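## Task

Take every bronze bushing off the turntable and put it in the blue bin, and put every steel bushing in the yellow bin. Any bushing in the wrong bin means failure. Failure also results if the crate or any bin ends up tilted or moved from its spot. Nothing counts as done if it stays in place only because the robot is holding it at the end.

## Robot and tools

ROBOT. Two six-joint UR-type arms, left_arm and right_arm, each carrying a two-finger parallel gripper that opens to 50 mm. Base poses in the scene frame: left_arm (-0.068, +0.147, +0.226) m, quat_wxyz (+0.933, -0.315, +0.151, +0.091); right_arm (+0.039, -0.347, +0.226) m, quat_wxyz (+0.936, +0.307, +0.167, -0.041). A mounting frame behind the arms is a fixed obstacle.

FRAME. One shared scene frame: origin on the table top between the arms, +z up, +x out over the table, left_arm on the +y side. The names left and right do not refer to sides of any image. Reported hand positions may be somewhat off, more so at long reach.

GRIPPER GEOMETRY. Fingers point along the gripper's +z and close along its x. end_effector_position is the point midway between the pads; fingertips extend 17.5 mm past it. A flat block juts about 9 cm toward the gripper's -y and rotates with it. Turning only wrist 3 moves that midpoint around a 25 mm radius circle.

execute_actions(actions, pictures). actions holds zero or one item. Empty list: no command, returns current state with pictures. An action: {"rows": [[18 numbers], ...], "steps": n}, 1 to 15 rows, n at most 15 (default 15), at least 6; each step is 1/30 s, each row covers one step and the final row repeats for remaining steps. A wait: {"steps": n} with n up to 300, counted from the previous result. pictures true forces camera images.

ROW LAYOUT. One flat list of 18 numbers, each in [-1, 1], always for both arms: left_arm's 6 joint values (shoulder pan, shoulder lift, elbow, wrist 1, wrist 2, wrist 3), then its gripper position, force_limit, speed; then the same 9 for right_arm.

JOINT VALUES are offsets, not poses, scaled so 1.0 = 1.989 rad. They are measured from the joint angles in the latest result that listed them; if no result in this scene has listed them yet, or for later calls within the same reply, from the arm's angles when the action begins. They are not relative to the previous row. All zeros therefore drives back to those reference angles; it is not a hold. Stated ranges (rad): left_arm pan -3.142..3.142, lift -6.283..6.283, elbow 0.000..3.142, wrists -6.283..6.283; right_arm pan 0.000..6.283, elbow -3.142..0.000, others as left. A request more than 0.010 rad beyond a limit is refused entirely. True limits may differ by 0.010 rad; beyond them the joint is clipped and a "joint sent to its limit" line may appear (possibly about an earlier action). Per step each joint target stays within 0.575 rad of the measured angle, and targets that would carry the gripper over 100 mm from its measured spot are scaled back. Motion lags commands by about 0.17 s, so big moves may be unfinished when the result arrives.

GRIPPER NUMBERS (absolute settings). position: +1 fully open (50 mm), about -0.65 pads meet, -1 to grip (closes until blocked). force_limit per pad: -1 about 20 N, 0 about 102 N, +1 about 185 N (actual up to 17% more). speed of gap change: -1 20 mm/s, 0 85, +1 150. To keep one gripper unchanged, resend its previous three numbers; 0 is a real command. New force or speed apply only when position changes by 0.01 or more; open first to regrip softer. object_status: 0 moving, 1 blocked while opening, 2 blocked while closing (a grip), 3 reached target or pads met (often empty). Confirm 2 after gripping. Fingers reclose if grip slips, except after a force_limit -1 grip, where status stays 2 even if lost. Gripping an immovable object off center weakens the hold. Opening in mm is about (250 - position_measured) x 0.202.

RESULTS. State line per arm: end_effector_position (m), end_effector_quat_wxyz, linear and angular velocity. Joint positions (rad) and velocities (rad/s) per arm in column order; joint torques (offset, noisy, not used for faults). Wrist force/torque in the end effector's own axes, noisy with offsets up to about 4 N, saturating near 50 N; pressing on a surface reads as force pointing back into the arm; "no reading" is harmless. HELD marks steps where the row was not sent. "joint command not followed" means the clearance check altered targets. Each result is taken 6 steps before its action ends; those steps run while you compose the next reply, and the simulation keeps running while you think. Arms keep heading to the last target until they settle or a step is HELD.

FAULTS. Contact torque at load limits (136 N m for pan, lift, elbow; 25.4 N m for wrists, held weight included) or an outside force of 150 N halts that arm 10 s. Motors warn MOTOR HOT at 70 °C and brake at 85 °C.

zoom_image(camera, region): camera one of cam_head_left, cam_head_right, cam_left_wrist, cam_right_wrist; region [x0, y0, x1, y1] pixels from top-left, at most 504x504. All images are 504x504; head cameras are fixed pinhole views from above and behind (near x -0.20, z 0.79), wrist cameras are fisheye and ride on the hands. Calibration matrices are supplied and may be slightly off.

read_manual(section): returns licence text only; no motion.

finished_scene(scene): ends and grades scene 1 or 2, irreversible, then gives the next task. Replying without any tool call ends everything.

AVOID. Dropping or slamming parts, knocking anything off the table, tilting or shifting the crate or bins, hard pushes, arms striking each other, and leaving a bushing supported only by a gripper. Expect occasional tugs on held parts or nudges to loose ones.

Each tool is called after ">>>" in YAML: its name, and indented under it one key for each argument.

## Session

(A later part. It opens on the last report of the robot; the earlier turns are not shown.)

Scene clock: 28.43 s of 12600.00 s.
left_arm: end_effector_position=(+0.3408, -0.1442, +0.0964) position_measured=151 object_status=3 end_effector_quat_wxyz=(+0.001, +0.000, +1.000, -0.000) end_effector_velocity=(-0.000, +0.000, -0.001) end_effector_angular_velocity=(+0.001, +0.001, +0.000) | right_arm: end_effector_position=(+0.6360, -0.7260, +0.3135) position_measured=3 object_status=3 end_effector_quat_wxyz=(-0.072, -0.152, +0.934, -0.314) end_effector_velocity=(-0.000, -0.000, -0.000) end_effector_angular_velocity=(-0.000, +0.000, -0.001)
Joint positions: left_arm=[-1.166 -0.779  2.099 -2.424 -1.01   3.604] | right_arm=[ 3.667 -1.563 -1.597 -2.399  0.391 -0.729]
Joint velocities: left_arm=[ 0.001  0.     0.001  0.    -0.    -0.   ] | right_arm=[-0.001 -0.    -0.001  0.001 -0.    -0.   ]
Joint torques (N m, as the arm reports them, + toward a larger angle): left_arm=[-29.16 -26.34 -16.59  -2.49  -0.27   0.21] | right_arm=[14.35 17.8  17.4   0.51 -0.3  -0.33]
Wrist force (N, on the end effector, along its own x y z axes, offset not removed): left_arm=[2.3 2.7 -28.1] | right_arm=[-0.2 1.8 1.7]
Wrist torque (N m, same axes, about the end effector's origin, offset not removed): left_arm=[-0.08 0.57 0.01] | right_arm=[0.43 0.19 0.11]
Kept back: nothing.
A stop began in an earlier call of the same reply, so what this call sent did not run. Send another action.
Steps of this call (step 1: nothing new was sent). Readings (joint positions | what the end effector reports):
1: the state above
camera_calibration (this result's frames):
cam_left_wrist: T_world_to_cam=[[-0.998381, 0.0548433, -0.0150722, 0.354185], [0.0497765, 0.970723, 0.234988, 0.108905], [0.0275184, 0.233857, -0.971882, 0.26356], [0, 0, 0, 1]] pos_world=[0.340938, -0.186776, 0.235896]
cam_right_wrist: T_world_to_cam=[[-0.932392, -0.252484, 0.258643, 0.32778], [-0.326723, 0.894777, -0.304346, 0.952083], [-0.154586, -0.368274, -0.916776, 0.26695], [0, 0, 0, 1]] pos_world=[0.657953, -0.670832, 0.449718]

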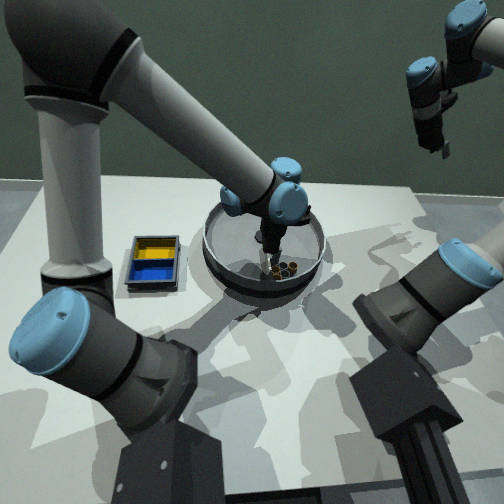

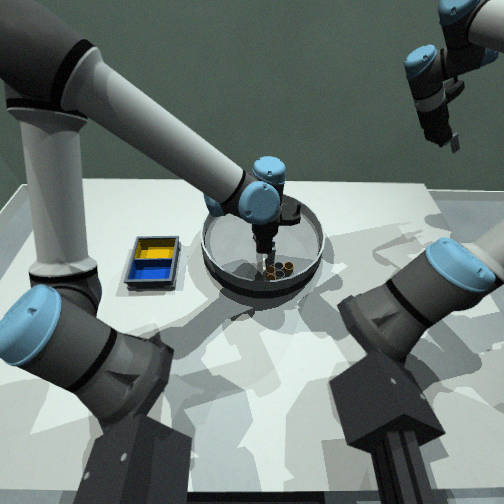

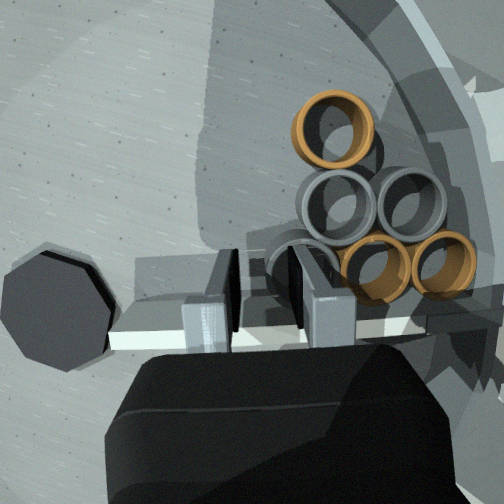

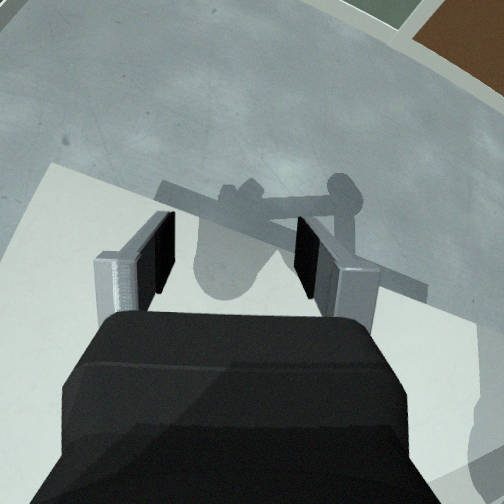

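>>> execute_actions:
  actions:
    - {"rows":[[-0.0017,-0.0031,-0.0002,0.0042,-0.0008,-0.0018,0.01,-0.4,0.3,0,0,0,0,0,0,1,-1,0],[-0.0017,-0.0031,-0.0002,0.0042,-0.0008,-0.0018,0.01,-0.4,0.3,0,0,0,0,0,0,1,-1,0],[-0.0017,-0.0031,-0.0002,0.0042,-0.0008,-0.0018,0.01,-0.4,0.3,0,0,0,0,0,0,1,-1,0],[-0.0017,-0.0031,-0.0002,0.0042,-0.0008,-0.0018,0.01,-0.4,0.3,0,0,0,0,0,0,1,-1,0],[-0.003,-0.0045,0.0039,0.0024,-0.0014,-0.0032,0.01,-0.4,0.3,0,0,0,0,0,0,1,-1,0]],"steps":15}

>>> execute_actions:
  actions:
    - {"steps":12}
  pictures: true

Scene clock: 30.87 s of 12600.00 s.
left_arm: end_effector_position=(+0.3393, -0.1433, +0.0988) position_measured=151 object_status=3 end_effector_quat_wxyz=(+0.001, +0.000, +1.000, -0.000) end_effector_velocity=(-0.009, +0.005, +0.003) end_effector_angular_velocity=(+0.002, +0.001, -0.003) | right_arm: end_effector_position=(+0.6360, -0.7260, +0.3135) position_measured=3 object_status=3 end_effector_quat_wxyz=(-0.072, -0.152, +0.934, -0.314) end_effector_velocity=(+0.000, +0.000, +0.000) end_effector_angular_velocity=(+0.001, +0.001, +0.000)
Joint positions: left_arm=[-1.171 -0.785  2.103 -2.419 -1.012  3.6  ] | right_arm=[ 3.667 -1.563 -1.597 -2.399  0.391 -0.729]
Joint velocities: left_arm=[-0.014 -0.017  0.027  0.    -0.006 -0.013] | right_arm=[ 0.    -0.     0.001  0.     0.001 -0.001]
Joint torques (N m, as the arm reports them, + toward a larger angle): left_arm=[-37.05 -36.98  -3.44  -1.17  -1.76  -1.17] | right_arm=[13.53 17.17 17.7   0.44 -0.32 -0.4 ]
Wrist force (N, on the end effector, along its own x y z axes, offset not removed): left_arm=[-1.2 -0.9 1.0] | right_arm=[1.7 0.4 0.1]
Wrist torque (N m, same axes, about the end effector's origin, offset not removed): left_arm=[-0.20 0.35 0.01] | right_arm=[-0.08 -0.43 0.12]
Steps of this call (steps 1 to 64: nothing new was sent; steps 65 to 73: the first 9 steps of this action). Readings (joint positions | what the end effector reports):
65: left_arm=[-1.166 -0.779 2.099 -2.424 -1.010 3.604] | right_arm=[3.667 -1.563 -1.597 -2.399 0.391 -0.729] | left_arm position_measured=151 object_status=3 | right_arm position_measured=3 object_status=3
66: left_arm=[-1.167 -0.779 2.099 -2.424 -1.010 3.604] | right_arm=[3.667 -1.563 -1.597 -2.399 0.391 -0.729] | left_arm position_measured=151 object_status=3 | right_arm position_measured=3 object_status=3
68: left_arm=[-1.168 -0.781 2.099 -2.421 -1.010 3.603] | right_arm=[3.667 -1.563 -1.597 -2.399 0.391 -0.729] | left_arm position_measured=151 object_status=3 | right_arm position_measured=3 object_status=3
72: left_arm=[-1.170 -0.785 2.102 -2.419 -1.011 3.600] | right_arm=[3.667 -1.563 -1.597 -2.399 0.391 -0.729] | left_arm position_measured=151 object_status=3 | right_arm position_measured=3 object_status=3
73: the state above

Scene clock: 31.27 s of 12600.00 s.
left_arm: end_effector_position=(+0.3382, -0.1426, +0.0992) position_measured=151 object_status=3 end_effector_quat_wxyz=(+0.001, +0.000, +1.000, -0.000) end_effector_velocity=(-0.000, -0.000, +0.001) end_effector_angular_velocity=(-0.001, -0.001, -0.000) | right_arm: end_effector_position=(+0.6360, -0.7260, +0.3135) position_measured=3 object_status=3 end_effector_quat_wxyz=(-0.072, -0.152, +0.934, -0.314) end_effector_velocity=(-0.000, -0.000, -0.000) end_effector_angular_velocity=(+0.000, +0.001, -0.001)
Joint positions: left_arm=[-1.172 -0.788  2.107 -2.419 -1.012  3.598] | right_arm=[ 3.667 -1.563 -1.597 -2.399  0.391 -0.729]
Joint velocities: left_arm=[-0.002 -0.001  0.001 -0.001  0.    -0.   ] | right_arm=[-0.001  0.    -0.001  0.001  0.001 -0.   ]
Joint torques (N m, as the arm reports them, + toward a larger angle): left_arm=[-36.82 -37.31  -4.49  -4.87  -2.27  -1.21] | right_arm=[14.58 18.11 17.5   0.41 -0.31 -0.27]
Wrist force (N, on the end effector, along its own x y z axes, offset not removed): left_arm=[-2.3 -0.5 0.6] | right_arm=[-0.2 -1.7 2.5]
Wrist torque (N m, same axes, about the end effector's origin, offset not removed): left_arm=[-0.15 0.47 -0.01] | right_arm=[-0.12 0.37 0.09]
Kept back: nothing.
Steps of this call (steps 1 to 6: the last 6 steps of your previous action; steps 7 to 12: the robot went on to your last target). Readings (joint positions | what the end effector reports):
1: left_arm=[-1.171 -0.786 2.104 -2.419 -1.012 3.599] | right_arm=[3.667 -1.563 -1.597 -2.399 0.391 -0.729] | left_arm position_measured=151 object_status=3 | right_arm position_measured=3 object_status=3
2: left_arm=[-1.171 -0.786 2.105 -2.419 -1.012 3.599] | right_arm=[3.667 -1.563 -1.597 -2.399 0.391 -0.729] | left_arm position_measured=151 object_status=3 | right_arm position_measured=3 object_status=3
4: left_arm=[-1.172 -0.787 2.106 -2.419 -1.012 3.598] | right_arm=[3.667 -1.563 -1.597 -2.399 0.391 -0.729] | left_arm position_measured=151 object_status=3 | right_arm position_measured=3 object_status=3
8: left_arm=[-1.172 -0.787 2.106 -2.419 -1.012 3.598] | right_arm=[3.667 -1.563 -1.597 -2.399 0.391 -0.729] | left_arm position_measured=151 object_status=3 | right_arm position_measured=3 object_status=3
12: the state above
camera_calibration (this result's frames):
cam_left_wrist: T_world_to_cam=[[-0.998381, 0.0549011, -0.0148862, 0.351509], [0.049872, 0.970683, 0.235133, 0.106809], [0.0273588, 0.234009, -0.971849, 0.266051], [0, 0, 0, 1]] pos_world=[0.338334, -0.185234, 0.23868]
cam_right_wrist: T_world_to_cam=[[-0.932392, -0.252484, 0.258643, 0.32778], [-0.326723, 0.894777, -0.304346, 0.952083], [-0.154586, -0.368274, -0.916776, 0.26695], [0, 0, 0, 1]] pos_world=[0.657953, -0.670832, 0.449718]

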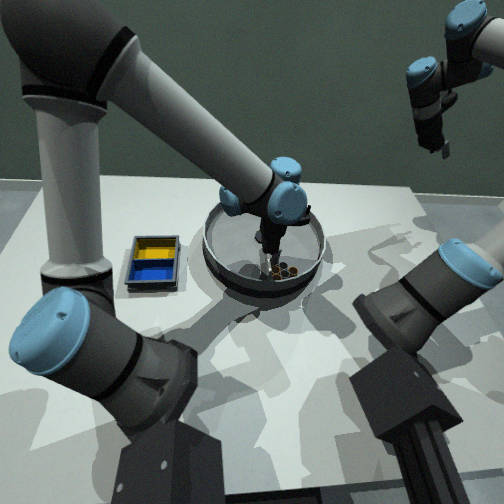

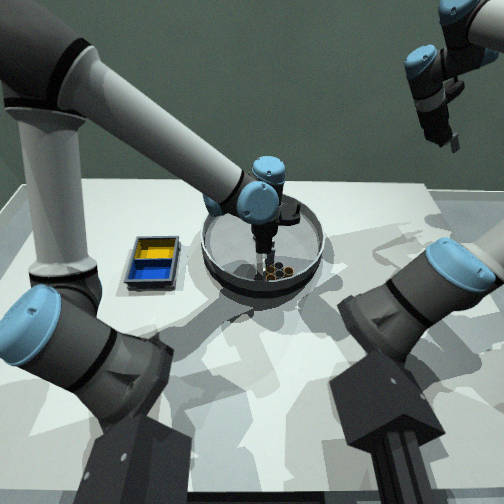

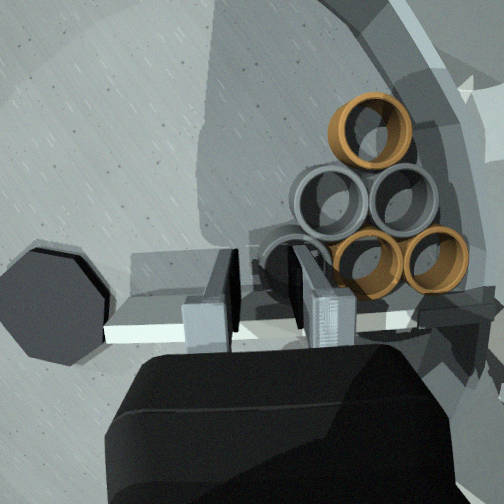

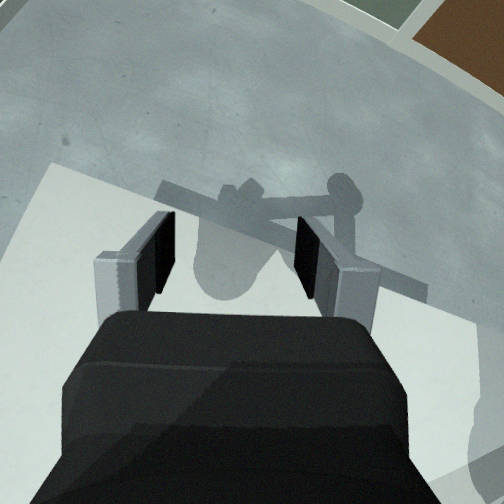

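>>> zoom_image:
  camera: "cam_left_wrist"
  region: [230, 200, 390, 340]

Region (230, 200, 390, 340) of cam_left_wrist's 504x504 image, scaled by 3.150, with more detail than that image has; it fills the top 441 rows of this view, and the rest is white.

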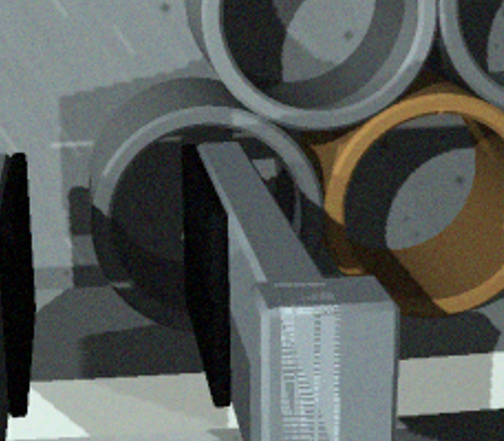

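>>> execute_actions:
  actions:
    - {"rows":[[-0.0003,0.0006,-0.0006,0.0002,-0.0001,-0.0003,0.01,-0.4,0.3,0,0,0,0,0,0,1,-1,0],[-0.0003,0.0006,-0.0006,0.0002,-0.0001,-0.0003,0.01,-0.4,0.3,0,0,0,0,0,0,1,-1,0],[-0.0003,0.0006,-0.0006,0.0002,-0.0001,-0.0003,0.01,-0.4,0.3,0,0,0,0,0,0,1,-1,0],[-0.0003,0.0006,-0.0006,0.0002,-0.0001,-0.0003,0.01,-0.4,0.3,0,0,0,0,0,0,1,-1,0],[0.001,0.003,-0.0004,-0.0032,0.0005,0.0012,0.01,-0.4,0.3,0,0,0,0,0,0,1,-1,0],[0.0024,0.0054,-0.0003,-0.0065,0.0011,0.0026,0.01,-0.4,0.3,0,0,0,0,0,0,1,-1,0]],"steps":15}

>>> execute_actions:
  actions:
    - {"steps":12}

Scene clock: 36.07 s of 12600.00 s.
left_arm: end_effector_position=(+0.3382, -0.1433, +0.0969) position_measured=151 object_status=3 end_effector_quat_wxyz=(+0.001, +0.001, +1.000, -0.000) end_effector_velocity=(+0.002, -0.002, -0.018) end_effector_angular_velocity=(+0.000, -0.002, -0.000) | right_arm: end_effector_position=(+0.6360, -0.7260, +0.3135) position_measured=3 object_status=3 end_effector_quat_wxyz=(-0.072, -0.152, +0.934, -0.314) end_effector_velocity=(+0.000, +0.000, +0.000) end_effector_angular_velocity=(+0.000, -0.002, -0.001)
Joint positions: left_arm=[-1.17  -0.782  2.106 -2.426 -1.011  3.6  ] | right_arm=[ 3.667 -1.563 -1.597 -2.399  0.391 -0.729]
Joint velocities: left_arm=[ 0.02   0.038 -0.001 -0.05   0.011  0.022] | right_arm=[ 0.001 -0.001  0.001  0.     0.     0.002]
Joint torques (N m, as the arm reports them, + toward a larger angle): left_arm=[-22.95 -16.82 -27.71  -4.82   1.56   1.37] | right_arm=[13.73 16.9  16.82  0.43 -0.31 -0.5 ]
Wrist force (N, on the end effector, along its own x y z axes, offset not removed): left_arm=[-1.0 -0.7 0.4] | right_arm=[1.1 -0.9 3.1]
Wrist torque (N m, same axes, about the end effector's origin, offset not removed): left_arm=[-0.15 0.24 -0.05] | right_arm=[-0.11 0.01 0.09]
Steps of this call (steps 1 to 15: the robot went on to your last target; steps 16 to 135: nothing new was sent; steps 136 to 144: the first 9 steps of this action). Readings (joint positions | what the end effector reports):
136: left_arm=[-1.172 -0.788 2.107 -2.419 -1.012 3.598] | right_arm=[3.667 -1.563 -1.597 -2.399 0.391 -0.729] | left_arm position_measured=151 object_status=3 | right_arm position_measured=3 object_status=3
137: left_arm=[-1.172 -0.788 2.107 -2.419 -1.012 3.598] | right_arm=[3.667 -1.563 -1.597 -2.399 0.391 -0.729] | left_arm position_measured=151 object_status=3 | right_arm position_measured=3 object_status=3
139: left_arm=[-1.173 -0.787 2.107 -2.419 -1.012 3.598] | right_arm=[3.667 -1.563 -1.597 -2.399 0.391 -0.729] | left_arm position_measured=151 object_status=3 | right_arm position_measured=3 object_status=3
143: left_arm=[-1.171 -0.783 2.106 -2.424 -1.012 3.599] | right_arm=[3.667 -1.563 -1.597 -2.399 0.391 -0.729] | left_arm position_measured=151 object_status=3 | right_arm position_measured=3 object_status=3
144: the state above

Scene clock: 46.43 s of 12600.00 s.
left_arm: end_effector_position=(+0.3390, -0.1444, +0.0964) position_measured=151 object_status=3 end_effector_quat_wxyz=(+0.001, +0.000, +1.000, -0.002) end_effector_velocity=(+0.001, -0.001, +0.001) end_effector_angular_velocity=(-0.002, -0.001, +0.002) | right_arm: end_effector_position=(+0.6360, -0.7260, +0.3135) position_measured=3 object_status=3 end_effector_quat_wxyz=(-0.072, -0.152, +0.934, -0.314) end_effector_velocity=(-0.000, -0.000, -0.000) end_effector_angular_velocity=(-0.000, -0.000, -0.002)
Joint positions: left_arm=[-1.169 -0.779  2.106 -2.433 -1.011  3.603] | right_arm=[ 3.667 -1.563 -1.597 -2.399  0.391 -0.729]
Joint velocities: left_arm=[ 0.001 -0.001 -0.002 -0.001 -0.     0.   ] | right_arm=[-0.001  0.001 -0.     0.001  0.     0.001]
Joint torques (N m, as the arm reports them, + toward a larger angle): left_arm=[-29.86 -25.79 -16.24  -2.39  -0.39   0.11] | right_arm=[14.37 17.51 17.12  0.31 -0.24 -0.54]
Wrist force (N, on the end effector, along its own x y z axes, offset not removed): left_arm=[1.5 4.9 -28.0] | right_arm=[2.1 -1.3 4.2]
Wrist torque (N m, same axes, about the end effector's origin, offset not removed): left_arm=[-0.02 0.94 0.09] | right_arm=[-0.07 -0.09 0.09]
FORCE FAULT: contact force on the left arm reached its limit, and that arm stopped for 10 seconds. The contact can be on any part of that arm, not only on its tool. That arm's remaining commands of this call were not run. That arm holds still and accepts commands again. Move the arm away from the contact; if what it grips holds it there, let go first. Pushing or pulling that hard again can fault the arm again.
Kept back: nothing.
The stop of the left arm began at step 11 of this call (marked STOPPED below). From that step on that arm followed nothing that you had sent. Nothing is kept back now, and the robot has no last target.
Steps of this call (steps 1 to 6: the last 6 steps of your previous action; steps 7 to 12: the robot went on to your last target; steps 13 to 311: the stop continued). Readings (joint positions | what the end effector reports):
1: left_arm=[-1.170 -0.781 2.106 -2.427 -1.011 3.601] | right_arm=[3.667 -1.563 -1.597 -2.399 0.391 -0.729] | left_arm position_measured=151 object_status=3 | right_arm position_measured=3 object_status=3
2: left_arm=[-1.169 -0.780 2.106 -2.429 -1.011 3.601] | right_arm=[3.667 -1.563 -1.597 -2.399 0.391 -0.729] | left_arm position_measured=151 object_status=3 | right_arm position_measured=3 object_status=3
4: left_arm=[-1.169 -0.779 2.106 -2.430 -1.011 3.602] | right_arm=[3.667 -1.563 -1.597 -2.399 0.391 -0.729] | left_arm position_measured=151 object_status=3 | right_arm position_measured=3 object_status=3
8: left_arm=[-1.168 -0.778 2.106 -2.432 -1.010 3.603] | right_arm=[3.667 -1.563 -1.597 -2.399 0.391 -0.729] | left_arm position_measured=151 object_status=3 | right_arm position_measured=3 object_status=3
11: left_arm=[-1.168 -0.778 2.106 -2.432 -1.011 3.603] | right_arm=[3.667 -1.563 -1.597 -2.399 0.391 -0.729] | left_arm position_measured=151 object_status=3 | right_arm position_measured=3 object_status=3 STOPPED (the left arm)
311: the state above

>>> execute_actions:
  actions: []

>>> zoom_image:
  camera: "cam_left_wrist"
  region: [230, 200, 390, 340]

Scene clock: 47.27 s of 12600.00 s.
left_arm: end_effector_position=(+0.3390, -0.1444, +0.0964) position_measured=151 object_status=3 end_effector_quat_wxyz=(+0.001, +0.000, +1.000, -0.002) end_effector_velocity=(+0.000, -0.000, +0.000) end_effector_angular_velocity=(-0.000, -0.000, +0.001) | right_arm: end_effector_position=(+0.6360, -0.7260, +0.3135) position_measured=3 object_status=3 end_effector_quat_wxyz=(-0.072, -0.152, +0.934, -0.314) end_effector_velocity=(+0.000, +0.000, +0.000) end_effector_angular_velocity=(+0.000, -0.001, +0.001)
Joint positions: left_arm=[-1.169 -0.779  2.106 -2.433 -1.011  3.603] | right_arm=[ 3.667 -1.563 -1.597 -2.399  0.391 -0.729]
Joint velocities: left_arm=[-0.    -0.    -0.001  0.001 -0.    -0.001] | right_arm=[ 0.    -0.     0.001  0.    -0.001 -0.001]
Joint torques (N m, as the arm reports them, + toward a larger angle): left_arm=[-27.53 -25.94 -16.08  -2.48  -0.35   0.11] | right_arm=[13.85 16.96 17.5   0.23 -0.12 -0.57]
Wrist force (N, on the end effector, along its own x y z axes, offset not removed): left_arm=[1.0 5.1 -28.8] | right_arm=[1.6 -2.9 1.1]
Wrist torque (N m, same axes, about the end effector's origin, offset not removed): left_arm=[-0.03 1.03 0.09] | right_arm=[-0.46 -0.31 -0.14]
Kept back: nothing.
Steps of this call (steps 1 to 25: nothing new was sent). Readings (joint positions | what the end effector reports):
1: left_arm=[-1.169 -0.779 2.106 -2.433 -1.011 3.603] | right_arm=[3.667 -1.563 -1.597 -2.399 0.391 -0.729] | left_arm position_measured=151 object_status=3 | right_arm position_measured=3 object_status=3
2: left_arm=[-1.169 -0.779 2.106 -2.433 -1.011 3.603] | right_arm=[3.667 -1.563 -1.597 -2.399 0.391 -0.729] | left_arm position_measured=151 object_status=3 | right_arm position_measured=3 object_status=3
4: left_arm=[-1.169 -0.779 2.106 -2.433 -1.011 3.603] | right_arm=[3.667 -1.563 -1.597 -2.399 0.391 -0.729] | left_arm position_measured=151 object_status=3 | right_arm position_measured=3 object_status=3
8: left_arm=[-1.169 -0.779 2.106 -2.433 -1.011 3.603] | right_arm=[3.667 -1.563 -1.597 -2.399 0.391 -0.729] | left_arm position_measured=151 object_status=3 | right_arm position_measured=3 object_status=3
25: the state above
camera_calibration (this result's frames):
cam_left_wrist: T_world_to_cam=[[-0.998381, 0.0543429, -0.0168026, 0.352453], [0.048973, 0.971472, 0.232041, 0.109814], [0.0289331, 0.230843, -0.972561, 0.262803], [0, 0, 0, 1]] pos_world=[0.338901, -0.186501, 0.236033]
cam_right_wrist: T_world_to_cam=[[-0.932392, -0.252484, 0.258643, 0.32778], [-0.326722, 0.894777, -0.304346, 0.952083], [-0.154586, -0.368274, -0.916776, 0.26695], [0, 0, 0, 1]] pos_world=[0.657953, -0.670832, 0.449718]

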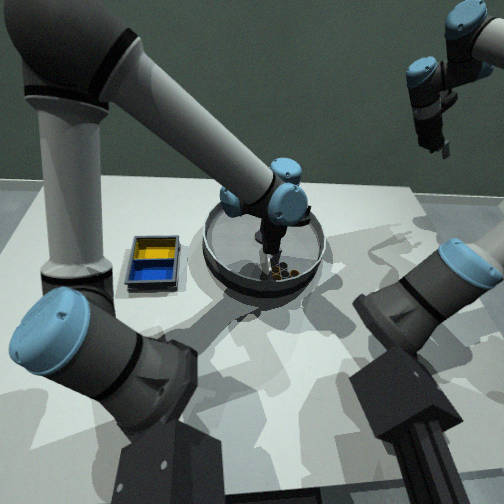

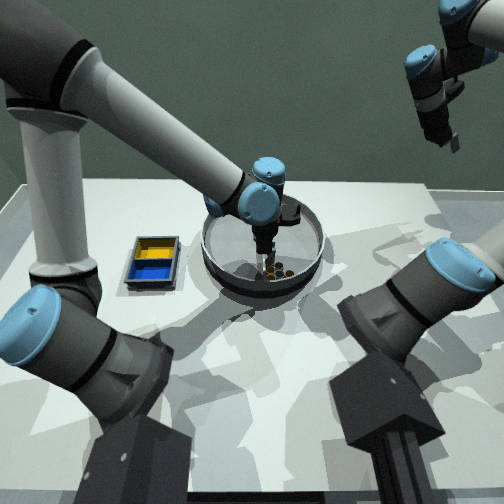

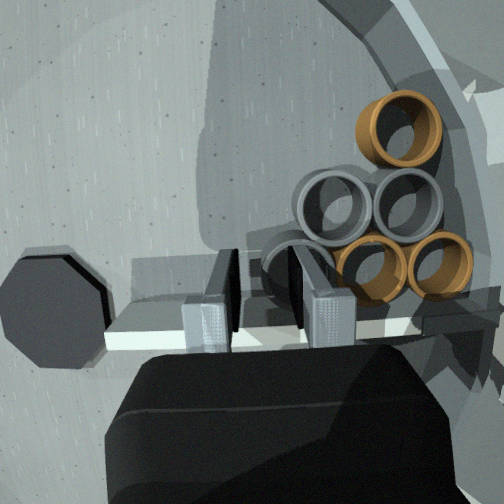

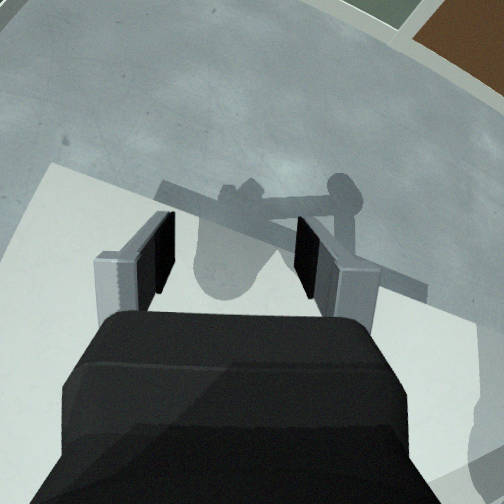

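Region (230, 200, 390, 340) of cam_left_wrist's 504x504 image, scaled by 3.150, with more detail than that image has; it fills the top 441 rows of this view, and the rest is white.

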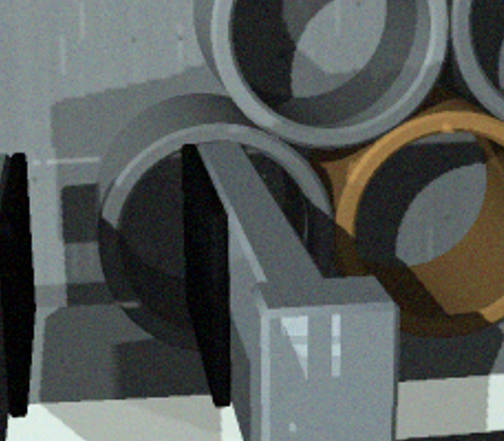

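>>> execute_actions:
  actions:
    - {"rows":[[-0.0009,-0.0016,-0.0001,0.0021,-0.0004,-0.0009,0.01,-0.4,0.3,0,0,0,0,0,0,1,-1,0],[-0.0009,-0.0016,-0.0001,0.0021,-0.0004,-0.0009,0.01,-0.4,0.3,0,0,0,0,0,0,1,-1,0],[-0.0009,-0.0016,-0.0001,0.0021,-0.0004,-0.0009,0.01,-0.4,0.3,0,0,0,0,0,0,1,-1,0],[-0.0009,-0.0016,-0.0001,0.0021,-0.0004,-0.0009,0.01,-0.4,0.3,0,0,0,0,0,0,1,-1,0],[-0.0007,-0.0031,0.0021,0.0013,-0.0003,-0.0007,0.01,-0.4,0.3,0,0,0,0,0,0,1,-1,0]],"steps":15}

>>> execute_actions:
  actions:
    - {"steps":10}
  pictures: true

>>> zoom_image:
  camera: "cam_left_wrist"
  region: [240, 205, 400, 345]

Scene clock: 52.47 s of 12600.00 s.
left_arm: end_effector_position=(+0.3387, -0.1435, +0.0977) position_measured=151 object_status=3 end_effector_quat_wxyz=(+0.002, +0.000, +1.000, -0.002) end_effector_velocity=(-0.003, +0.006, +0.001) end_effector_angular_velocity=(+0.001, +0.000, -0.002) | right_arm: end_effector_position=(+0.6360, -0.7260, +0.3135) position_measured=3 object_status=3 end_effector_quat_wxyz=(-0.072, -0.152, +0.934, -0.314) end_effector_velocity=(+0.000, +0.000, +0.000) end_effector_angular_velocity=(+0.000, -0.001, -0.001)
Joint positions: left_arm=[-1.17  -0.784  2.108 -2.43  -1.011  3.601] | right_arm=[ 3.667 -1.563 -1.597 -2.399  0.391 -0.729]
Joint velocities: left_arm=[-0.001 -0.014  0.016 -0.    -0.     0.   ] | right_arm=[ 0.    -0.001  0.001  0.     0.     0.001]
Joint torques (N m, as the arm reports them, + toward a larger angle): left_arm=[-36.79 -37.15  -3.98  -0.29  -2.16  -1.08] | right_arm=[13.57 17.31 16.93  0.09 -0.19 -0.71]
Wrist force (N, on the end effector, along its own x y z axes, offset not removed): left_arm=[-1.4 -1.7 -0.2] | right_arm=[-1.2 1.9 -0.2]
Wrist torque (N m, same axes, about the end effector's origin, offset not removed): left_arm=[-0.35 0.32 -0.06] | right_arm=[-0.02 0.34 -0.02]
Steps of this call (steps 1 to 147: nothing new was sent; steps 148 to 156: the first 9 steps of this action). Readings (joint positions | what the end effector reports):
148: left_arm=[-1.169 -0.779 2.106 -2.433 -1.011 3.603] | right_arm=[3.667 -1.563 -1.597 -2.399 0.391 -0.729] | left_arm position_measured=151 object_status=3 | right_arm position_measured=3 object_status=3
149: left_arm=[-1.169 -0.780 2.106 -2.432 -1.011 3.603] | right_arm=[3.667 -1.563 -1.597 -2.399 0.391 -0.729] | left_arm position_measured=151 object_status=3 | right_arm position_measured=3 object_status=3
151: left_arm=[-1.170 -0.781 2.106 -2.431 -1.011 3.602] | right_arm=[3.667 -1.563 -1.597 -2.399 0.391 -0.729] | left_arm position_measured=151 object_status=3 | right_arm position_measured=3 object_status=3
155: left_arm=[-1.170 -0.783 2.107 -2.430 -1.011 3.601] | right_arm=[3.667 -1.563 -1.597 -2.399 0.391 -0.729] | left_arm position_measured=151 object_status=3 | right_arm position_measured=3 object_status=3
156: the state above

Scene clock: 52.80 s of 12600.00 s.
left_arm: end_effector_position=(+0.3384, -0.1428, +0.0979) position_measured=151 object_status=3 end_effector_quat_wxyz=(+0.002, +0.000, +1.000, -0.002) end_effector_velocity=(-0.000, +0.000, +0.000) end_effector_angular_velocity=(-0.001, -0.000, +0.001) | right_arm: end_effector_position=(+0.6360, -0.7260, +0.3135) position_measured=3 object_status=3 end_effector_quat_wxyz=(-0.072, -0.152, +0.934, -0.314) end_effector_velocity=(+0.000, +0.000, +0.000) end_effector_angular_velocity=(-0.000, -0.001, -0.000)
Joint positions: left_arm=[-1.171 -0.785  2.11  -2.43  -1.011  3.601] | right_arm=[ 3.667 -1.563 -1.597 -2.399  0.391 -0.729]
Joint velocities: left_arm=[-0.    -0.001  0.001 -0.001 -0.    -0.   ] | right_arm=[ 0.001 -0.     0.    -0.    -0.     0.001]
Joint torques (N m, as the arm reports them, + toward a larger angle): left_arm=[-36.7  -36.01  -4.45  -1.07  -2.17  -1.17] | right_arm=[13.71 17.81 17.26  0.03 -0.28 -0.54]
Wrist force (N, on the end effector, along its own x y z axes, offset not removed): left_arm=[-1.0 -1.0 0.4] | right_arm=[3.1 5.1 3.2]
Wrist torque (N m, same axes, about the end effector's origin, offset not removed): left_arm=[-0.21 0.31 -0.05] | right_arm=[0.88 -0.40 0.18]
Kept back: nothing.
Steps of this call (steps 1 to 6: the last 6 steps of your previous action; steps 7 to 10: the robot went on to your last target). Readings (joint positions | what the end effector reports):
1: left_arm=[-1.171 -0.784 2.108 -2.430 -1.011 3.601] | right_arm=[3.667 -1.563 -1.597 -2.399 0.391 -0.729] | left_arm position_measured=151 object_status=3 | right_arm position_measured=3 object_status=3
2: left_arm=[-1.171 -0.784 2.109 -2.430 -1.011 3.601] | right_arm=[3.667 -1.563 -1.597 -2.399 0.391 -0.729] | left_arm position_measured=151 object_status=3 | right_arm position_measured=3 object_status=3
4: left_arm=[-1.171 -0.785 2.109 -2.430 -1.011 3.601] | right_arm=[3.667 -1.563 -1.597 -2.399 0.391 -0.729] | left_arm position_measured=151 object_status=3 | right_arm position_measured=3 object_status=3
8: left_arm=[-1.171 -0.785 2.110 -2.430 -1.011 3.601] | right_arm=[3.667 -1.563 -1.597 -2.399 0.391 -0.729] | left_arm position_measured=151 object_status=3 | right_arm position_measured=3 object_status=3
10: the state above
camera_calibration (this result's frames):
cam_left_wrist: T_world_to_cam=[[-0.99838, 0.0543363, -0.0168838, 0.351807], [0.0489506, 0.971495, 0.23195, 0.10802], [0.0290059, 0.230748, -0.972581, 0.263878], [0, 0, 0, 1]] pos_world=[0.338296, -0.184946, 0.237528]
cam_right_wrist: T_world_to_cam=[[-0.932393, -0.252484, 0.258643, 0.32778], [-0.326722, 0.894777, -0.304345, 0.952083], [-0.154586, -0.368274, -0.916776, 0.26695], [0, 0, 0, 1]] pos_world=[0.657953, -0.670832, 0.449718]

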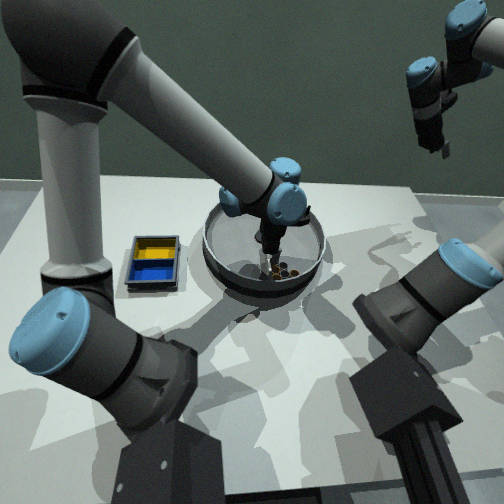

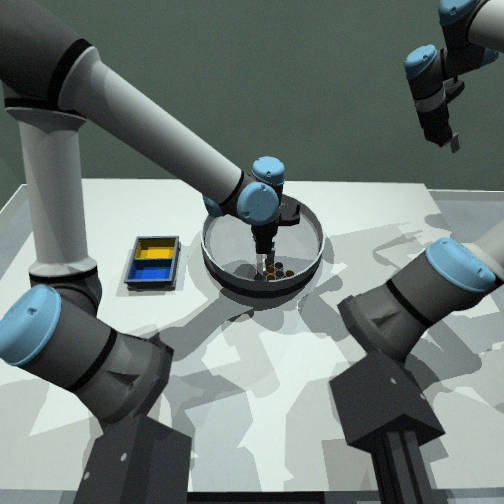

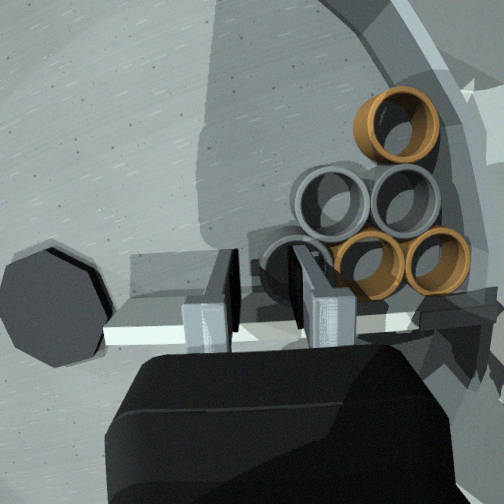

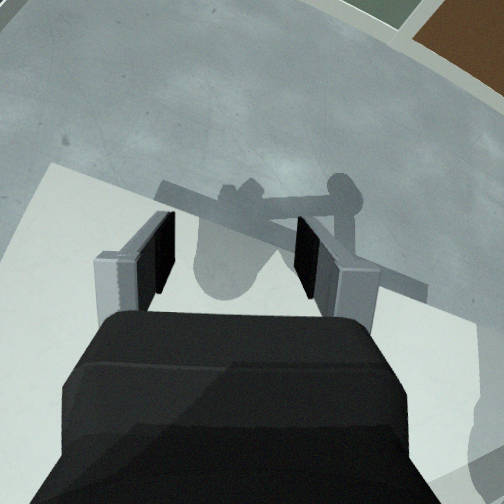

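Region (240, 205, 400, 345) of cam_left_wrist's 504x504 image, scaled by 3.150, with more detail than that image has; it fills the top 441 rows of this view, and the rest is white.

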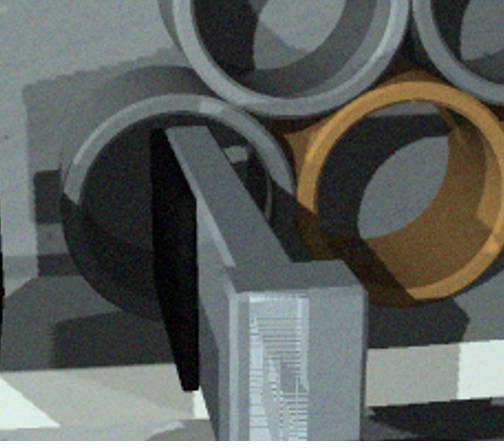

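>>> execute_actions:
  actions:
    - {"rows":[[0.0004,0.0007,0,-0.001,0.0002,0.0004,0.01,-0.4,0.3,0,0,0,0,0,0,1,-1,0],[0.0008,0.0015,0.0001,-0.002,0.0003,0.0009,0.01,-0.4,0.3,0,0,0,0,0,0,1,-1,0],[0.0012,0.0022,0.0001,-0.003,0.0005,0.0013,0.01,-0.4,0.3,0,0,0,0,0,0,1,-1,0]],"steps":12}

>>> execute_actions:
  actions:
    - {"steps":8}

Scene clock: 53.63 s of 12600.00 s.
left_arm: end_effector_position=(+0.3384, -0.1429, +0.0968) position_measured=151 object_status=3 end_effector_quat_wxyz=(+0.001, +0.000, +1.000, -0.002) end_effector_velocity=(+0.001, -0.000, -0.008) end_effector_angular_velocity=(+0.001, -0.001, -0.001) | right_arm: end_effector_position=(+0.6360, -0.7260, +0.3135) position_measured=3 object_status=3 end_effector_quat_wxyz=(-0.072, -0.152, +0.934, -0.314) end_effector_velocity=(-0.000, -0.001, -0.000) end_effector_angular_velocity=(-0.001, +0.001, -0.000)
Joint positions: left_arm=[-1.169 -0.783  2.11  -2.433 -1.011  3.603] | right_arm=[ 3.667 -1.563 -1.597 -2.399  0.391 -0.729]
Joint velocities: left_arm=[ 0.009  0.017  0.    -0.021  0.006  0.01 ] | right_arm=[-0.001  0.001 -0.001 -0.001 -0.     0.   ]
Joint torques (N m, as the arm reports them, + toward a larger angle): left_arm=[-24.51 -15.35  -5.42  -4.92   1.5    1.41] | right_arm=[13.49 17.34 17.1   0.   -0.31 -0.56]
Wrist force (N, on the end effector, along its own x y z axes, offset not removed): left_arm=[-1.6 -0.8 -0.1] | right_arm=[2.3 0.1 -1.6]
Wrist torque (N m, same axes, about the end effector's origin, offset not removed): left_arm=[-0.20 0.40 -0.07] | right_arm=[0.15 -0.56 -0.06]
Steps of this call (steps 1 to 15: the robot went on to your last target; steps 16 to 19: nothing new was sent; steps 20 to 25: the first 6 steps of this action). Readings (joint positions | what the end effector reports):
20: left_arm=[-1.171 -0.786 2.110 -2.430 -1.011 3.601] | right_arm=[3.667 -1.563 -1.597 -2.399 0.391 -0.729] | left_arm position_measured=151 object_status=3 | right_arm position_measured=3 object_status=3
21: left_arm=[-1.171 -0.786 2.110 -2.430 -1.011 3.601] | right_arm=[3.667 -1.563 -1.597 -2.399 0.391 -0.729] | left_arm position_measured=151 object_status=3 | right_arm position_measured=3 object_status=3
23: left_arm=[-1.170 -0.785 2.110 -2.431 -1.011 3.602] | right_arm=[3.667 -1.563 -1.597 -2.399 0.391 -0.729] | left_arm position_measured=151 object_status=3 | right_arm position_measured=3 object_status=3
25: the state above

Scene clock: 53.90 s of 12600.00 s.
left_arm: end_effector_position=(+0.3385, -0.1429, +0.0959) position_measured=151 object_status=3 end_effector_quat_wxyz=(+0.001, +0.000, +1.000, -0.002) end_effector_velocity=(+0.000, +0.000, -0.001) end_effector_angular_velocity=(+0.000, +0.000, +0.001) | right_arm: end_effector_position=(+0.6360, -0.7260, +0.3135) position_measured=3 object_status=3 end_effector_quat_wxyz=(-0.072, -0.152, +0.934, -0.314) end_effector_velocity=(-0.000, +0.000, -0.000) end_effector_angular_velocity=(-0.000, +0.000, +0.000)
Joint positions: left_arm=[-1.168 -0.781  2.11  -2.436 -1.011  3.604] | right_arm=[ 3.667 -1.563 -1.597 -2.399  0.391 -0.729]
Joint velocities: left_arm=[ 0.002  0.002  0.    -0.003  0.001  0.001] | right_arm=[-0.    -0.    -0.001  0.     0.     0.   ]
Joint torques (N m, as the arm reports them, + toward a larger angle): left_arm=[-23.38 -13.9   -3.97  -4.93   1.55   1.52] | right_arm=[13.76 17.23 17.27  0.04 -0.26 -0.65]
Wrist force (N, on the end effector, along its own x y z axes, offset not removed): left_arm=[-1.6 -1.2 0.1] | right_arm=[1.8 -0.3 1.6]
Wrist torque (N m, same axes, about the end effector's origin, offset not removed): left_arm=[-0.27 0.43 -0.05] | right_arm=[0.14 -0.01 -0.15]
Kept back: nothing.
Steps of this call (steps 1 to 6: the last 6 steps of your previous action; steps 7 to 8: the robot went on to your last target). Readings (joint positions | what the end effector reports):
1: left_arm=[-1.169 -0.783 2.110 -2.434 -1.011 3.603] | right_arm=[3.667 -1.563 -1.597 -2.399 0.391 -0.729] | left_arm position_measured=151 object_status=3 | right_arm position_measured=3 object_status=3
2: left_arm=[-1.169 -0.782 2.110 -2.434 -1.011 3.603] | right_arm=[3.667 -1.563 -1.597 -2.399 0.391 -0.729] | left_arm position_measured=151 object_status=3 | right_arm position_measured=3 object_status=3
4: left_arm=[-1.169 -0.782 2.110 -2.435 -1.011 3.604] | right_arm=[3.667 -1.563 -1.597 -2.399 0.391 -0.729] | left_arm position_measured=151 object_status=3 | right_arm position_measured=3 object_status=3
8: the state above

>>> execute_actions:
  actions:
    - {"rows":[[0.0004,0.0008,0.0001,-0.0011,0.0002,0.0005,0.01,-0.4,0.3,0,0,0,0,0,0,1,-1,0],[0.0008,0.0015,0.0001,-0.0021,0.0004,0.0009,0.01,-0.4,0.3,0,0,0,0,0,0,1,-1,0]],"steps":10}

>>> execute_actions:
  actions:
    - {"steps":8}

Scene clock: 54.27 s of 12600.00 s.
left_arm: end_effector_position=(+0.3385, -0.1430, +0.0953) position_measured=151 object_status=3 end_effector_quat_wxyz=(+0.002, +0.000, +1.000, -0.002) end_effector_velocity=(+0.001, -0.001, -0.006) end_effector_angular_velocity=(-0.001, -0.001, +0.001) | right_arm: end_effector_position=(+0.6360, -0.7260, +0.3135) position_measured=3 object_status=3 end_effector_quat_wxyz=(-0.072, -0.152, +0.934, -0.314) end_effector_velocity=(+0.000, +0.000, +0.000) end_effector_angular_velocity=(-0.000, +0.001, +0.002)
Joint positions: left_arm=[-1.168 -0.78   2.11  -2.437 -1.01   3.605] | right_arm=[ 3.667 -1.563 -1.597 -2.399  0.391 -0.729]
Joint velocities: left_arm=[ 0.006  0.013  0.    -0.018  0.003  0.007] | right_arm=[ 0.001 -0.    -0.    -0.001 -0.    -0.   ]
Joint torques (N m, as the arm reports them, + toward a larger angle): left_arm=[-22.74 -14.28  -3.85  -4.67   1.39   1.43] | right_arm=[13.83 17.15 16.84  0.12 -0.34 -0.51]
Wrist force (N, on the end effector, along its own x y z axes, offset not removed): left_arm=[-0.6 -1.2 1.6] | right_arm=[2.4 2.2 0.5]
Wrist torque (N m, same axes, about the end effector's origin, offset not removed): left_arm=[-0.18 0.26 0.01] | right_arm=[0.62 -0.29 -0.05]
Steps of this call (steps 1 to 7: the robot went on to your last target; steps 8 to 11: the first 4 steps of this action). Readings (joint positions | what the end effector reports):
8: left_arm=[-1.168 -0.781 2.110 -2.436 -1.010 3.604] | right_arm=[3.667 -1.563 -1.597 -2.399 0.391 -0.729] | left_arm position_measured=151 object_status=3 | right_arm position_measured=3 object_status=3
9: left_arm=[-1.168 -0.781 2.110 -2.436 -1.010 3.604] | right_arm=[3.667 -1.563 -1.597 -2.399 0.391 -0.729] | left_arm position_measured=151 object_status=3 | right_arm position_measured=3 object_status=3
11: the state above

Scene clock: 54.53 s of 12600.00 s.
left_arm: end_effector_position=(+0.3385, -0.1430, +0.0946) position_measured=151 object_status=3 end_effector_quat_wxyz=(+0.002, +0.000, +1.000, -0.002) end_effector_velocity=(-0.000, -0.000, -0.001) end_effector_angular_velocity=(+0.000, -0.001, -0.001) | right_arm: end_effector_position=(+0.6360, -0.7260, +0.3135) position_measured=3 object_status=3 end_effector_quat_wxyz=(-0.072, -0.152, +0.934, -0.314) end_effector_velocity=(-0.000, +0.000, +0.000) end_effector_angular_velocity=(+0.001, +0.001, -0.000)
Joint positions: left_arm=[-1.167 -0.779  2.11  -2.439 -1.01   3.605] | right_arm=[ 3.667 -1.563 -1.597 -2.399  0.391 -0.729]
Joint velocities: left_arm=[-0.     0.002 -0.    -0.002  0.001  0.001] | right_arm=[ 0.     0.    -0.     0.     0.001 -0.   ]
Joint torques (N m, as the arm reports them, + toward a larger angle): left_arm=[-21.83 -15.81  -4.17  -4.62   1.29   1.32] | right_arm=[14.21 17.85 17.18  0.08 -0.16 -0.56]
Wrist force (N, on the end effector, along its own x y z axes, offset not removed): left_arm=[-0.8 -1.4 0.5] | right_arm=[-3.0 2.3 2.6]
Wrist torque (N m, same axes, about the end effector's origin, offset not removed): left_arm=[-0.28 0.27 -0.03] | right_arm=[0.24 0.69 0.02]
Kept back: nothing.
Steps of this call (steps 1 to 6: the last 6 steps of your previous action; steps 7 to 8: the robot went on to your last target). Readings (joint positions | what the end effector reports):
1: left_arm=[-1.168 -0.780 2.110 -2.438 -1.010 3.605] | right_arm=[3.667 -1.563 -1.597 -2.399 0.391 -0.729] | left_arm position_measured=151 object_status=3 | right_arm position_measured=3 object_status=3
2: left_arm=[-1.167 -0.779 2.110 -2.438 -1.010 3.605] | right_arm=[3.667 -1.563 -1.597 -2.399 0.391 -0.729] | left_arm position_measured=151 object_status=3 | right_arm position_measured=3 object_status=3
4: left_arm=[-1.167 -0.779 2.110 -2.439 -1.010 3.605] | right_arm=[3.667 -1.563 -1.597 -2.399 0.391 -0.729] | left_arm position_measured=151 object_status=3 | right_arm position_measured=3 object_status=3
8: the state above

>>> execute_actions:
  actions:
    - {"rows":[[0.001,0.0019,0.0001,-0.0026,0.0005,0.0011,0.01,-0.4,0.3,0,0,0,0,0,0,1,-1,0],[0.002,0.0037,0.0003,-0.0052,0.0009,0.0022,0.01,-0.4,0.3,0,0,0,0,0,0,1,-1,0],[0.003,0.0056,0.0004,-0.0078,0.0014,0.0032,0.01,-0.4,0.3,0,0,0,0,0,0,1,-1,0],[0.0041,0.0075,0.0005,-0.0104,0.0018,0.0043,0.01,-0.4,0.3,0,0,0,0,0,0,1,-1,0],[0.0051,0.0093,0.0006,-0.0129,0.0023,0.0054,0.01,-0.4,0.3,0,0,0,0,0,0,1,-1,0],[0.0061,0.0112,0.0008,-0.0155,0.0027,0.0065,0.01,-0.4,0.3,0,0,0,0,0,0,1,-1,0],[0.0071,0.013,0.0009,-0.0181,0.0032,0.0075,0.01,-0.4,0.3,0,0,0,0,0,0,1,-1,0],[0.0081,0.0149,0.001,-0.0207,0.0036,0.0086,0.01,-0.4,0.3,0,0,0,0,0,0,1,-1,0],[0.0081,0.0149,0.001,-0.0207,0.0036,0.0086,0.01,-0.4,0.3,0,0,0,0,0,0,1,-1,0],[0.0081,0.0149,0.001,-0.0207,0.0036,0.0086,0.01,-0.4,0.3,0,0,0,0,0,0,1,-1,0],[0.0081,0.0149,0.001,-0.0207,0.0036,0.0086,0.01,-0.4,0.3,0,0,0,0,0,0,1,-1,0],[0.0081,0.0149,0.001,-0.0207,0.0036,0.0086,0.01,-0.4,0.3,0,0,0,0,0,0,1,-1,0],[0.0081,0.0149,0.001,-0.0207,0.0036,0.0086,-1,-0.4,0.3,0,0,0,0,0,0,1,-1,0]],"steps":15}

>>> execute_actions:
  actions:
    - {"steps":16}

Scene clock: 55.60 s of 12600.00 s.
left_arm: end_effector_position=(+0.3387, -0.1432, +0.0866) position_measured=151 object_status=3 end_effector_quat_wxyz=(+0.002, +0.000, +1.000, -0.002) end_effector_velocity=(+0.000, -0.001, -0.045) end_effector_angular_velocity=(+0.000, -0.000, -0.000) | right_arm: end_effector_position=(+0.6360, -0.7260, +0.3135) position_measured=3 object_status=3 end_effector_quat_wxyz=(-0.072, -0.152, +0.934, -0.314) end_effector_velocity=(-0.000, -0.000, -0.000) end_effector_angular_velocity=(-0.000, +0.001, +0.001)
Joint positions: left_arm=[-1.158 -0.762  2.111 -2.462 -1.006  3.615] | right_arm=[ 3.667 -1.563 -1.597 -2.399  0.391 -0.729]
Joint velocities: left_arm=[ 0.049  0.092  0.007 -0.127  0.022  0.053] | right_arm=[-0.     0.001 -0.    -0.001 -0.    -0.001]
Joint torques (N m, as the arm reports them, + toward a larger angle): left_arm=[-21.68 -13.42  -4.81  -4.85   1.48   1.61] | right_arm=[13.65 17.17 17.06  0.04 -0.24 -0.67]
Wrist force (N, on the end effector, along its own x y z axes, offset not removed): left_arm=[-1.9 0.4 -0.2] | right_arm=[4.8 5.4 1.8]
Wrist torque (N m, same axes, about the end effector's origin, offset not removed): left_arm=[-0.09 0.44 -0.07] | right_arm=[1.15 -0.59 -0.07]
Steps of this call (steps 1 to 15: the robot went on to your last target; steps 16 to 23: nothing new was sent; steps 24 to 32: the first 9 steps of this action). Readings (joint positions | what the end effector reports):
24: left_arm=[-1.167 -0.778 2.110 -2.440 -1.010 3.606] | right_arm=[3.667 -1.563 -1.597 -2.399 0.391 -0.729] | left_arm position_measured=151 object_status=3 | right_arm position_measured=3 object_status=3
25: left_arm=[-1.167 -0.778 2.110 -2.440 -1.010 3.606] | right_arm=[3.667 -1.563 -1.597 -2.399 0.391 -0.729] | left_arm position_measured=151 object_status=3 | right_arm position_measured=3 object_status=3
27: left_arm=[-1.165 -0.775 2.110 -2.444 -1.009 3.607] | right_arm=[3.667 -1.563 -1.597 -2.399 0.391 -0.729] | left_arm position_measured=151 object_status=3 | right_arm position_measured=3 object_status=3
31: left_arm=[-1.160 -0.765 2.111 -2.458 -1.007 3.613] | right_arm=[3.667 -1.563 -1.597 -2.399 0.391 -0.729] | left_arm position_measured=151 object_status=3 | right_arm position_measured=3 object_status=3
32: the state above

Scene clock: 56.13 s of 12600.00 s.
left_arm: end_effector_position=(+0.3389, -0.1434, +0.0804) position_measured=214 object_status=2 end_effector_quat_wxyz=(+0.002, +0.000, +1.000, -0.002) end_effector_velocity=(+0.001, -0.001, -0.001) end_effector_angular_velocity=(-0.001, -0.001, +0.001) | right_arm: end_effector_position=(+0.6360, -0.7260, +0.3135) position_measured=3 object_status=3 end_effector_quat_wxyz=(-0.072, -0.152, +0.934, -0.314) end_effector_velocity=(+0.000, -0.000, -0.000) end_effector_angular_velocity=(-0.001, -0.000, +0.000)
Joint positions: left_arm=[-1.151 -0.749  2.112 -2.48  -1.003  3.622] | right_arm=[ 3.667 -1.563 -1.597 -2.399  0.391 -0.729]
Joint velocities: left_arm=[ 0.001  0.002 -0.002 -0.003  0.     0.001] | right_arm=[-0.001 -0.    -0.     0.    -0.001 -0.   ]
Joint torques (N m, as the arm reports them, + toward a larger angle): left_arm=[-5.91 10.    7.19 -2.71  0.65  0.94] | right_arm=[14.13 17.42 17.24  0.11 -0.33 -0.65]
Wrist force (N, on the end effector, along its own x y z axes, offset not removed): left_arm=[2.5 21.0 -50.0] | right_arm=[2.7 -5.0 0.4]
Wrist torque (N m, same axes, about the end effector's origin, offset not removed): left_arm=[0.05 0.41 0.30] | right_arm=[-0.82 -0.64 -0.11]
Kept back: nothing.
Steps of this call (steps 1 to 6: the last 6 steps of your previous action; steps 7 to 16: the robot went on to your last target). Readings (joint positions | what the end effector reports):
1: left_arm=[-1.156 -0.759 2.111 -2.466 -1.005 3.617] | right_arm=[3.667 -1.563 -1.597 -2.399 0.391 -0.729] | left_arm position_measured=151 object_status=3 | right_arm position_measured=3 object_status=3
2: left_arm=[-1.155 -0.757 2.111 -2.469 -1.005 3.618] | right_arm=[3.667 -1.563 -1.597 -2.399 0.391 -0.729] | left_arm position_measured=151 object_status=3 | right_arm position_measured=3 object_status=3
4: left_arm=[-1.153 -0.754 2.112 -2.474 -1.004 3.620] | right_arm=[3.667 -1.563 -1.597 -2.399 0.391 -0.729] | left_arm position_measured=155 object_status=0 | right_arm position_measured=3 object_status=3
8: left_arm=[-1.152 -0.751 2.112 -2.478 -1.003 3.622] | right_arm=[3.667 -1.563 -1.597 -2.399 0.391 -0.729] | left_arm position_measured=214 object_status=0 | right_arm position_measured=3 object_status=3
16: the state above


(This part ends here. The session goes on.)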